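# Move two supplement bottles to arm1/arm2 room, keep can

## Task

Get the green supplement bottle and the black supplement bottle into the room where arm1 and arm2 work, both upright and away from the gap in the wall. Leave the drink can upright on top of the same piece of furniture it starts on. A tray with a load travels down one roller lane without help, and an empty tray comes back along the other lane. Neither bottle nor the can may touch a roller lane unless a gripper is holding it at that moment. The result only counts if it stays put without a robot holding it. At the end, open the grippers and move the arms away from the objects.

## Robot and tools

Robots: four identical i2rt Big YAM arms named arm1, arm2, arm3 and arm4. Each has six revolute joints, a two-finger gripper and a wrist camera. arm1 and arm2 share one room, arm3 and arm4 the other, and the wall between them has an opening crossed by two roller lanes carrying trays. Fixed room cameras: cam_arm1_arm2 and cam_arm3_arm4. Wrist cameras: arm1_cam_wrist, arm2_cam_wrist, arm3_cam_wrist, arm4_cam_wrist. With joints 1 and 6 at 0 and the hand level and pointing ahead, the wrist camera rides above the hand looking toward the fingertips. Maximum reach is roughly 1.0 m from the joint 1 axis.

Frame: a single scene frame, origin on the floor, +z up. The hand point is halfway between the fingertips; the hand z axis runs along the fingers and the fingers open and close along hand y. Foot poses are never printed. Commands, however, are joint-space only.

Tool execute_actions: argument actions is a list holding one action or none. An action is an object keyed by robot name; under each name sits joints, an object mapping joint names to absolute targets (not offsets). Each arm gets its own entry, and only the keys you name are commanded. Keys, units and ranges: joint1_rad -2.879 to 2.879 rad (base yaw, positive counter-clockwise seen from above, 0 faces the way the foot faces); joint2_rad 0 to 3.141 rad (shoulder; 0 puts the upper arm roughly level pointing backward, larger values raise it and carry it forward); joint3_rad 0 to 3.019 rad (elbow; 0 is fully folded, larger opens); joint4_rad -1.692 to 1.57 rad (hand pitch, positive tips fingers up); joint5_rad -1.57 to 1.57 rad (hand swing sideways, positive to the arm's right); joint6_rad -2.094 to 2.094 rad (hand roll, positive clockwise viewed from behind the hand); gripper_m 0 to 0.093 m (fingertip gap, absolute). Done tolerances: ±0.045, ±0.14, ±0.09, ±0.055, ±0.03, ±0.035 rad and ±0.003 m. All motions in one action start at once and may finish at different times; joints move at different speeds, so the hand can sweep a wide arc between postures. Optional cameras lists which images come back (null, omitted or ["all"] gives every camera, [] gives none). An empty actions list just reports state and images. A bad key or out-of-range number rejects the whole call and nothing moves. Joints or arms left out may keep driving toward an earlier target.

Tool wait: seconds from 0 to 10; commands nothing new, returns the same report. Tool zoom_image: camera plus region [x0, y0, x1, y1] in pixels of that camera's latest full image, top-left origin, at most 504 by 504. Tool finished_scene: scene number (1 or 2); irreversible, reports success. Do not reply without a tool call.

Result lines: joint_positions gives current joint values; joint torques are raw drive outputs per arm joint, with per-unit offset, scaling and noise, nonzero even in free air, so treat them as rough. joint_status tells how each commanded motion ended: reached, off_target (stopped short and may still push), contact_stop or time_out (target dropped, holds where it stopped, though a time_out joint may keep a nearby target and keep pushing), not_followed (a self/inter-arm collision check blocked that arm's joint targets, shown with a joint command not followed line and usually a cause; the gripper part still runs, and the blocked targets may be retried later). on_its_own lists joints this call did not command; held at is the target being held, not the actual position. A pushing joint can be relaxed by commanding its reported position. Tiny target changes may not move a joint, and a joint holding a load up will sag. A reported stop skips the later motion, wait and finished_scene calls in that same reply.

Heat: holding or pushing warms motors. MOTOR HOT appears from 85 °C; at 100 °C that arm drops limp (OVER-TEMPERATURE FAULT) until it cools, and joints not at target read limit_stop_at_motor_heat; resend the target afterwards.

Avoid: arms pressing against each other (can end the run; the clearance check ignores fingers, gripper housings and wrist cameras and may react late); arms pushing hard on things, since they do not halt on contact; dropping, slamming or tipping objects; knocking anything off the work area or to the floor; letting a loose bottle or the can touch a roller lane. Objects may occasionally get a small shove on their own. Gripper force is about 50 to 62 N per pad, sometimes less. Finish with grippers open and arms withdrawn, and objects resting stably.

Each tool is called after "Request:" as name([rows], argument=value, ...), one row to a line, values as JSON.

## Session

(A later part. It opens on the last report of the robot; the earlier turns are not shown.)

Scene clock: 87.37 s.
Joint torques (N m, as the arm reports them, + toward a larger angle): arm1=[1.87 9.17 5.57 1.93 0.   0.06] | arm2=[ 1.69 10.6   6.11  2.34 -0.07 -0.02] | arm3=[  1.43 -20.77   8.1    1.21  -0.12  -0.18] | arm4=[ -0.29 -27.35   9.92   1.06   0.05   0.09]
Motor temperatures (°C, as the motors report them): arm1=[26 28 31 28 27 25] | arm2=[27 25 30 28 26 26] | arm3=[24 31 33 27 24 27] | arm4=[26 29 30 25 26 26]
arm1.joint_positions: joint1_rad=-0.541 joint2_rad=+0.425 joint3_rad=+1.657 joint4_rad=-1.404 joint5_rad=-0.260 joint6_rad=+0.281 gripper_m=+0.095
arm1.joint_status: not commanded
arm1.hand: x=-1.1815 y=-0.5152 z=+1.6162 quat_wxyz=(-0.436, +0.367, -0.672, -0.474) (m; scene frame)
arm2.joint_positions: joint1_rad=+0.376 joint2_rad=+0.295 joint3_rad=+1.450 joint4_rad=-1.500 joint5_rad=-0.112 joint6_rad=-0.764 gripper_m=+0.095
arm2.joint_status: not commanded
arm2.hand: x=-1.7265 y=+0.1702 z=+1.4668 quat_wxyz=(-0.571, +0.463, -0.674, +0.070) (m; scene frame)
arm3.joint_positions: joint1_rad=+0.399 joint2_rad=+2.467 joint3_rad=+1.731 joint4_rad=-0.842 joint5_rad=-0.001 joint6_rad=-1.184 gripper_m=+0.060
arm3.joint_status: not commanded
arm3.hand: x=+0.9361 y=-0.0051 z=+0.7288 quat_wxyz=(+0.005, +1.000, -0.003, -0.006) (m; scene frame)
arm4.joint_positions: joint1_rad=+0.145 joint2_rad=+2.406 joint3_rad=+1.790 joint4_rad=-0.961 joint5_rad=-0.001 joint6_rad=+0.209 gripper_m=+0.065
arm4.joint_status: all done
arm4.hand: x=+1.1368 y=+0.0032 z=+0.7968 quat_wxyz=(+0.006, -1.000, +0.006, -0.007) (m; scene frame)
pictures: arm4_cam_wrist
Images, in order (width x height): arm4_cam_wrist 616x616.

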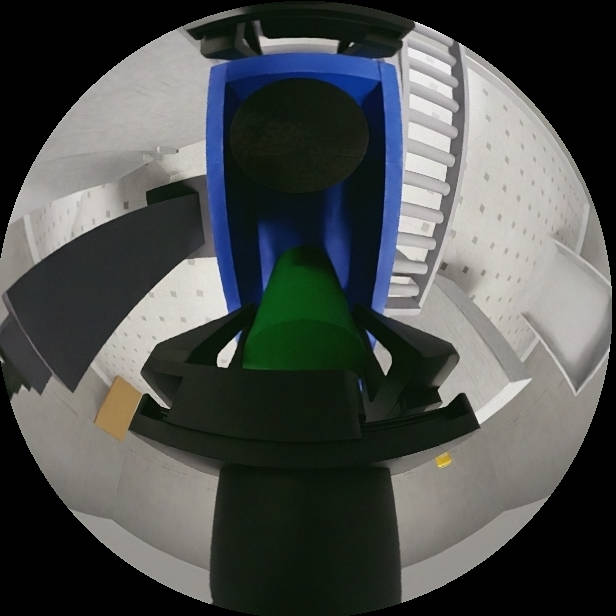

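Request:
execute_actions([
  {"arm4":{"joints":{"gripper_m":0.084}}},
], cameras=["arm4_cam_wrist"])

Request:
execute_actions([
  {"arm4":{"joints":{"joint2_rad":2.05,"joint3_rad":1.7,"joint4_rad":-1.2}}},
], cameras=["arm4_cam_wrist"])

Request:
execute_actions([
  {"arm4":{"joints":{"joint2_rad":1.5,"joint3_rad":1.3}},"arm3":{"joints":{"joint1_rad":0.5,"joint2_rad":1.8,"joint3_rad":1.5,"joint4_rad":-1.2}}},
], cameras=["cam_arm3_arm4"])

Request:
wait(seconds=10)

Scene clock: 91.40 s.
Joint torques (N m, as the arm reports them, + toward a larger angle): arm1=[1.65 8.89 5.52 1.91 0.01 0.05] | arm2=[ 1.26 10.24  6.15  2.52  0.01  0.  ] | arm3=[  1.03 -20.71   8.14   0.88  -0.09  -0.18] | arm4=[ -0.17 -27.27   9.84   1.07   0.05   0.09]
Motor temperatures (°C, as the motors report them): arm1=[26 28 31 28 27 25] | arm2=[27 25 30 28 26 26] | arm3=[24 31 33 27 24 27] | arm4=[26 29 31 25 26 26]
arm1.joint_positions: joint1_rad=-0.541 joint2_rad=+0.425 joint3_rad=+1.657 joint4_rad=-1.404 joint5_rad=-0.260 joint6_rad=+0.281 gripper_m=+0.095
arm1.joint_status: not commanded
arm1.hand: x=-1.1815 y=-0.5152 z=+1.6162 quat_wxyz=(-0.436, +0.367, -0.672, -0.474) (m; scene frame)
arm2.joint_positions: joint1_rad=+0.376 joint2_rad=+0.295 joint3_rad=+1.450 joint4_rad=-1.500 joint5_rad=-0.112 joint6_rad=-0.764 gripper_m=+0.095
arm2.joint_status: not commanded
arm2.hand: x=-1.7265 y=+0.1702 z=+1.4668 quat_wxyz=(-0.571, +0.463, -0.674, +0.070) (m; scene frame)
arm3.joint_positions: joint1_rad=+0.399 joint2_rad=+2.467 joint3_rad=+1.731 joint4_rad=-0.842 joint5_rad=-0.001 joint6_rad=-1.184 gripper_m=+0.060
arm3.joint_status: not commanded
arm3.hand: x=+0.9361 y=-0.0051 z=+0.7288 quat_wxyz=(+0.005, +1.000, -0.003, -0.006) (m; scene frame)
arm4.joint_positions: joint1_rad=+0.145 joint2_rad=+2.404 joint3_rad=+1.790 joint4_rad=-0.961 joint5_rad=-0.001 joint6_rad=+0.209 gripper_m=+0.084
arm4.joint_status: all done
arm4.hand: x=+1.1363 y=+0.0031 z=+0.7980 quat_wxyz=(+0.006, -1.000, +0.006, -0.006) (m; scene frame)
pictures: arm4_cam_wrist
Images, in order (width x height): arm4_cam_wrist 616x616.

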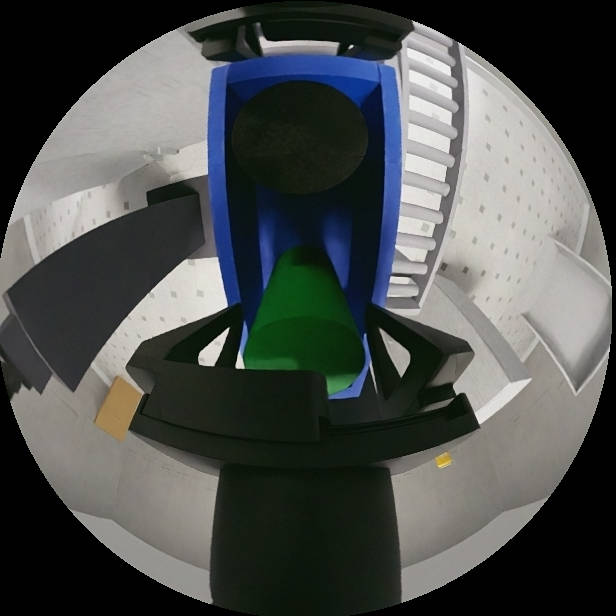

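Scene clock: 92.83 s.
Joint torques (N m, as the arm reports them, + toward a larger angle): arm1=[1.68 9.1  5.55 1.9  0.   0.05] | arm2=[ 1.12 10.9   6.03  2.6  -0.04  0.03] | arm3=[  0.76 -20.48   8.07   1.06  -0.13  -0.15] | arm4=[ -0.17 -22.39   9.11   0.22   0.06   0.09]
Motor temperatures (°C, as the motors report them): arm1=[26 28 31 28 27 25] | arm2=[27 25 30 28 26 26] | arm3=[24 31 34 27 24 27] | arm4=[26 29 30 25 26 26]
arm1.joint_positions: joint1_rad=-0.541 joint2_rad=+0.425 joint3_rad=+1.657 joint4_rad=-1.404 joint5_rad=-0.260 joint6_rad=+0.281 gripper_m=+0.095
arm1.joint_status: not commanded
arm1.hand: x=-1.1815 y=-0.5152 z=+1.6162 quat_wxyz=(-0.436, +0.367, -0.672, -0.474) (m; scene frame)
arm2.joint_positions: joint1_rad=+0.376 joint2_rad=+0.295 joint3_rad=+1.450 joint4_rad=-1.500 joint5_rad=-0.112 joint6_rad=-0.764 gripper_m=+0.095
arm2.joint_status: not commanded
arm2.hand: x=-1.7265 y=+0.1702 z=+1.4668 quat_wxyz=(-0.571, +0.463, -0.674, +0.070) (m; scene frame)
arm3.joint_positions: joint1_rad=+0.399 joint2_rad=+2.467 joint3_rad=+1.731 joint4_rad=-0.842 joint5_rad=-0.001 joint6_rad=-1.184 gripper_m=+0.060
arm3.joint_status: not commanded
arm3.hand: x=+0.9361 y=-0.0051 z=+0.7288 quat_wxyz=(+0.005, +1.000, -0.003, -0.006) (m; scene frame)
arm4.joint_positions: joint1_rad=+0.145 joint2_rad=+2.061 joint3_rad=+1.684 joint4_rad=-1.190 joint5_rad=-0.001 joint6_rad=+0.209 gripper_m=+0.084
arm4.joint_status: all done
arm4.hand: x=+1.1770 y=+0.0092 z=+0.9758 quat_wxyz=(+0.005, -1.000, +0.006, -0.002) (m; scene frame)
pictures: arm4_cam_wrist
Images, in order (width x height): arm4_cam_wrist 616x616.

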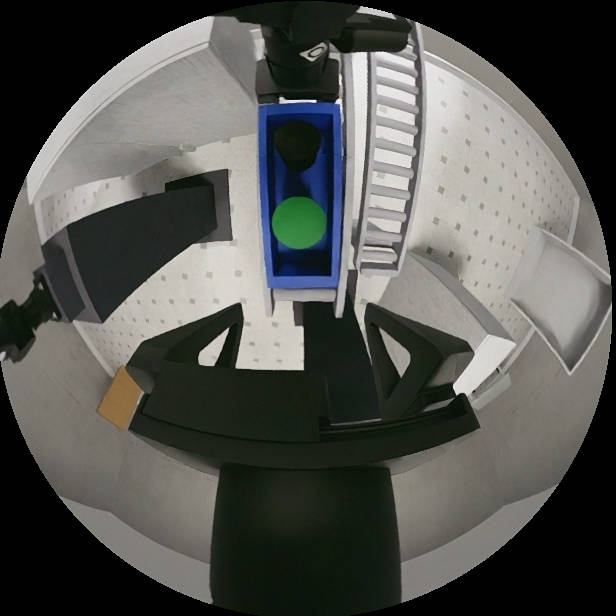

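Scene clock: 94.40 s.
Joint torques (N m, as the arm reports them, + toward a larger angle): arm1=[1.89 8.9  5.48 1.89 0.   0.06] | arm2=[ 1.2  10.96  6.21  2.37 -0.1  -0.03] | arm3=[ -1.18 -14.34   9.22  -0.02  -0.08  -0.13] | arm4=[ -0.11 -13.83   8.93   0.67   0.05   0.09]
Motor temperatures (°C, as the motors report them): arm1=[26 28 31 28 27 25] | arm2=[27 25 30 28 26 26] | arm3=[24 31 34 27 24 27] | arm4=[26 29 30 25 26 26]
arm1.joint_positions: joint1_rad=-0.541 joint2_rad=+0.425 joint3_rad=+1.657 joint4_rad=-1.404 joint5_rad=-0.260 joint6_rad=+0.281 gripper_m=+0.095
arm1.joint_status: not commanded
arm1.hand: x=-1.1815 y=-0.5152 z=+1.6162 quat_wxyz=(-0.436, +0.367, -0.672, -0.474) (m; scene frame)
arm2.joint_positions: joint1_rad=+0.376 joint2_rad=+0.295 joint3_rad=+1.450 joint4_rad=-1.500 joint5_rad=-0.112 joint6_rad=-0.764 gripper_m=+0.095
arm2.joint_status: not commanded
arm2.hand: x=-1.7265 y=+0.1702 z=+1.4668 quat_wxyz=(-0.571, +0.463, -0.674, +0.070) (m; scene frame)
arm3.joint_positions: joint1_rad=+0.513 joint2_rad=+1.801 joint3_rad=+1.489 joint4_rad=-1.188 joint5_rad=-0.001 joint6_rad=-1.184 gripper_m=+0.060
arm3.joint_status: all done
arm3.hand: x=+0.9156 y=-0.1105 z=+1.0390 quat_wxyz=(-0.031, +0.998, +0.054, -0.023) (m; scene frame)
arm4.joint_positions: joint1_rad=+0.145 joint2_rad=+1.504 joint3_rad=+1.296 joint4_rad=-1.194 joint5_rad=-0.001 joint6_rad=+0.209 gripper_m=+0.084
arm4.joint_status: all done
arm4.hand: x=+1.3102 y=+0.0342 z=+1.1224 quat_wxyz=(-0.011, -0.997, +0.006, +0.079) (m; scene frame)
pictures: cam_arm3_arm4
Images, in order (width x height): cam_arm3_arm4 672x504.

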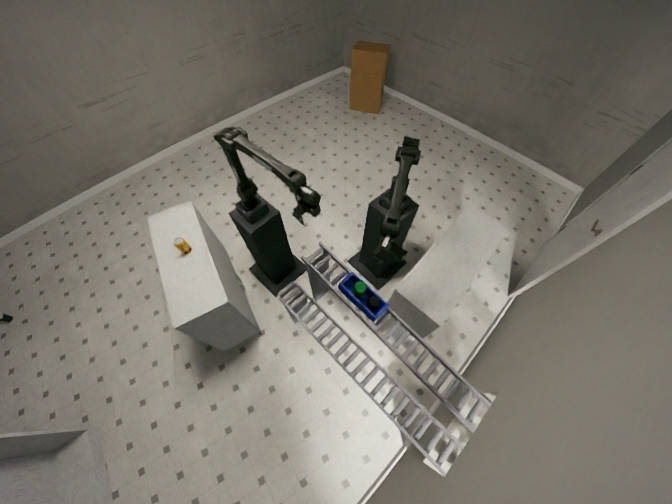

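Scene clock: 104.40 s.
Joint torques (N m, as the arm reports them, + toward a larger angle): arm1=[1.77 8.79 5.5  1.95 0.01 0.05] | arm2=[ 1.83 11.22  6.19  2.52 -0.04 -0.02] | arm3=[ -0.2  -14.56   9.22   0.06  -0.1   -0.19] | arm4=[ -0.12 -13.62   8.92   0.72   0.05   0.08]
Motor temperatures (°C, as the motors report them): arm1=[26 28 31 28 27 25] | arm2=[27 25 30 28 26 26] | arm3=[24 30 34 27 24 27] | arm4=[26 28 30 25 26 26]
arm1.joint_positions: joint1_rad=-0.541 joint2_rad=+0.425 joint3_rad=+1.657 joint4_rad=-1.404 joint5_rad=-0.260 joint6_rad=+0.281 gripper_m=+0.095
arm1.joint_status: not commanded
arm1.hand: x=-1.1815 y=-0.5152 z=+1.6162 quat_wxyz=(-0.436, +0.367, -0.672, -0.474) (m; scene frame)
arm2.joint_positions: joint1_rad=+0.376 joint2_rad=+0.295 joint3_rad=+1.450 joint4_rad=-1.500 joint5_rad=-0.112 joint6_rad=-0.764 gripper_m=+0.095
arm2.joint_status: not commanded
arm2.hand: x=-1.7265 y=+0.1702 z=+1.4668 quat_wxyz=(-0.571, +0.463, -0.674, +0.070) (m; scene frame)
arm3.joint_positions: joint1_rad=+0.513 joint2_rad=+1.801 joint3_rad=+1.489 joint4_rad=-1.188 joint5_rad=-0.001 joint6_rad=-1.184 gripper_m=+0.060
arm3.joint_status: all done
arm3.hand: x=+0.9156 y=-0.1105 z=+1.0390 quat_wxyz=(-0.031, +0.998, +0.054, -0.023) (m; scene frame)
arm4.joint_positions: joint1_rad=+0.145 joint2_rad=+1.504 joint3_rad=+1.296 joint4_rad=-1.194 joint5_rad=-0.001 joint6_rad=+0.209 gripper_m=+0.084
arm4.joint_status: all done
arm4.hand: x=+1.3102 y=+0.0342 z=+1.1224 quat_wxyz=(-0.011, -0.997, +0.006, +0.079) (m; scene frame)
wait: 10.00 s; at rest by 0.27 s
pictures: arm1_cam_wrist, arm2_cam_wrist, arm3_cam_wrist, arm4_cam_wrist, cam_arm1_arm2, cam_arm3_arm4
Images, in order (width x height): arm1_cam_wrist 616x616, arm2_cam_wrist 616x616, arm3_cam_wrist 616x616, arm4_cam_wrist 616x616, cam_arm1_arm2 672x504, cam_arm3_arm4 672x504.

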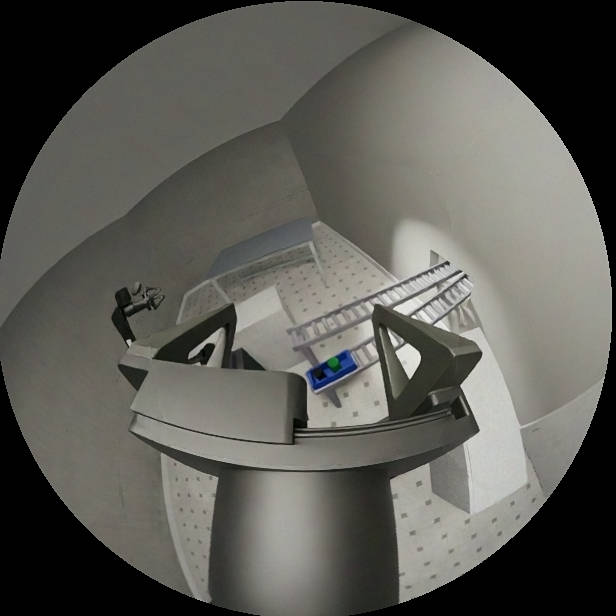

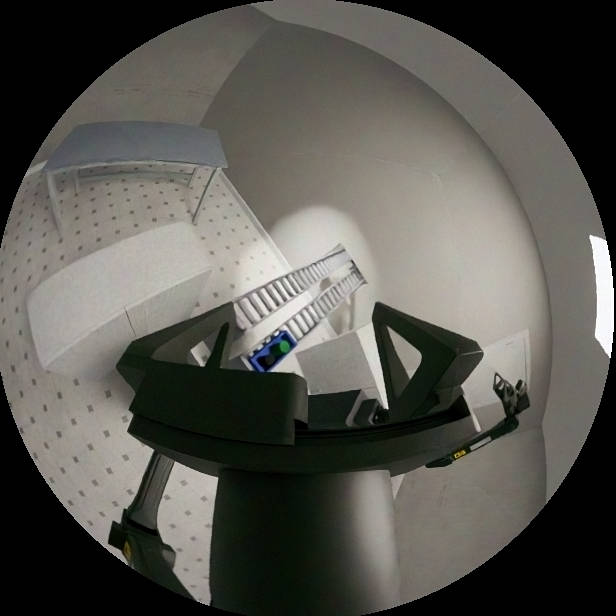

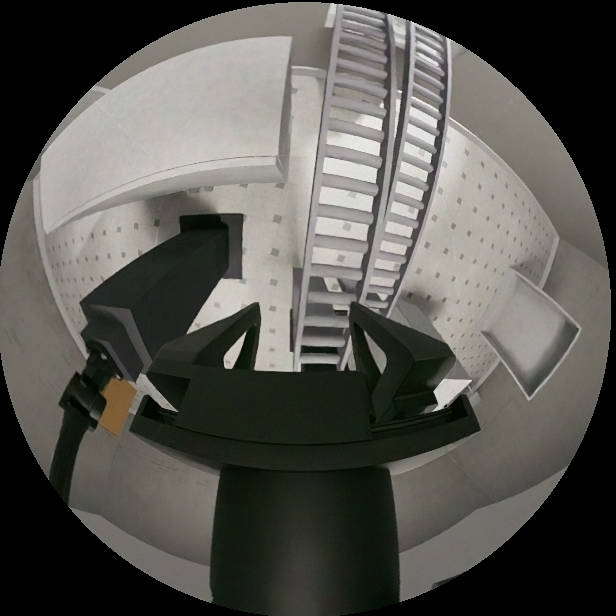

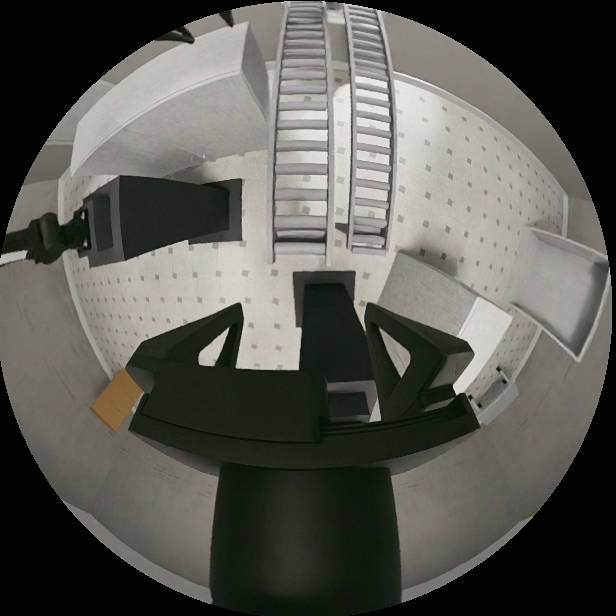

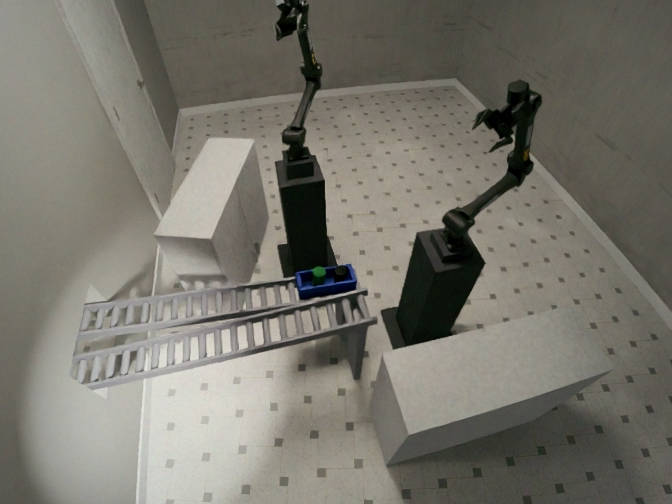

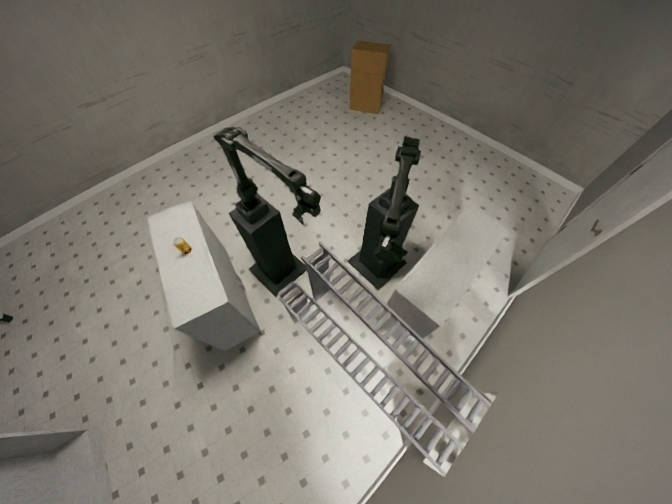

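Request:
finished_scene(scene=2)

The scene is finished: the task was done.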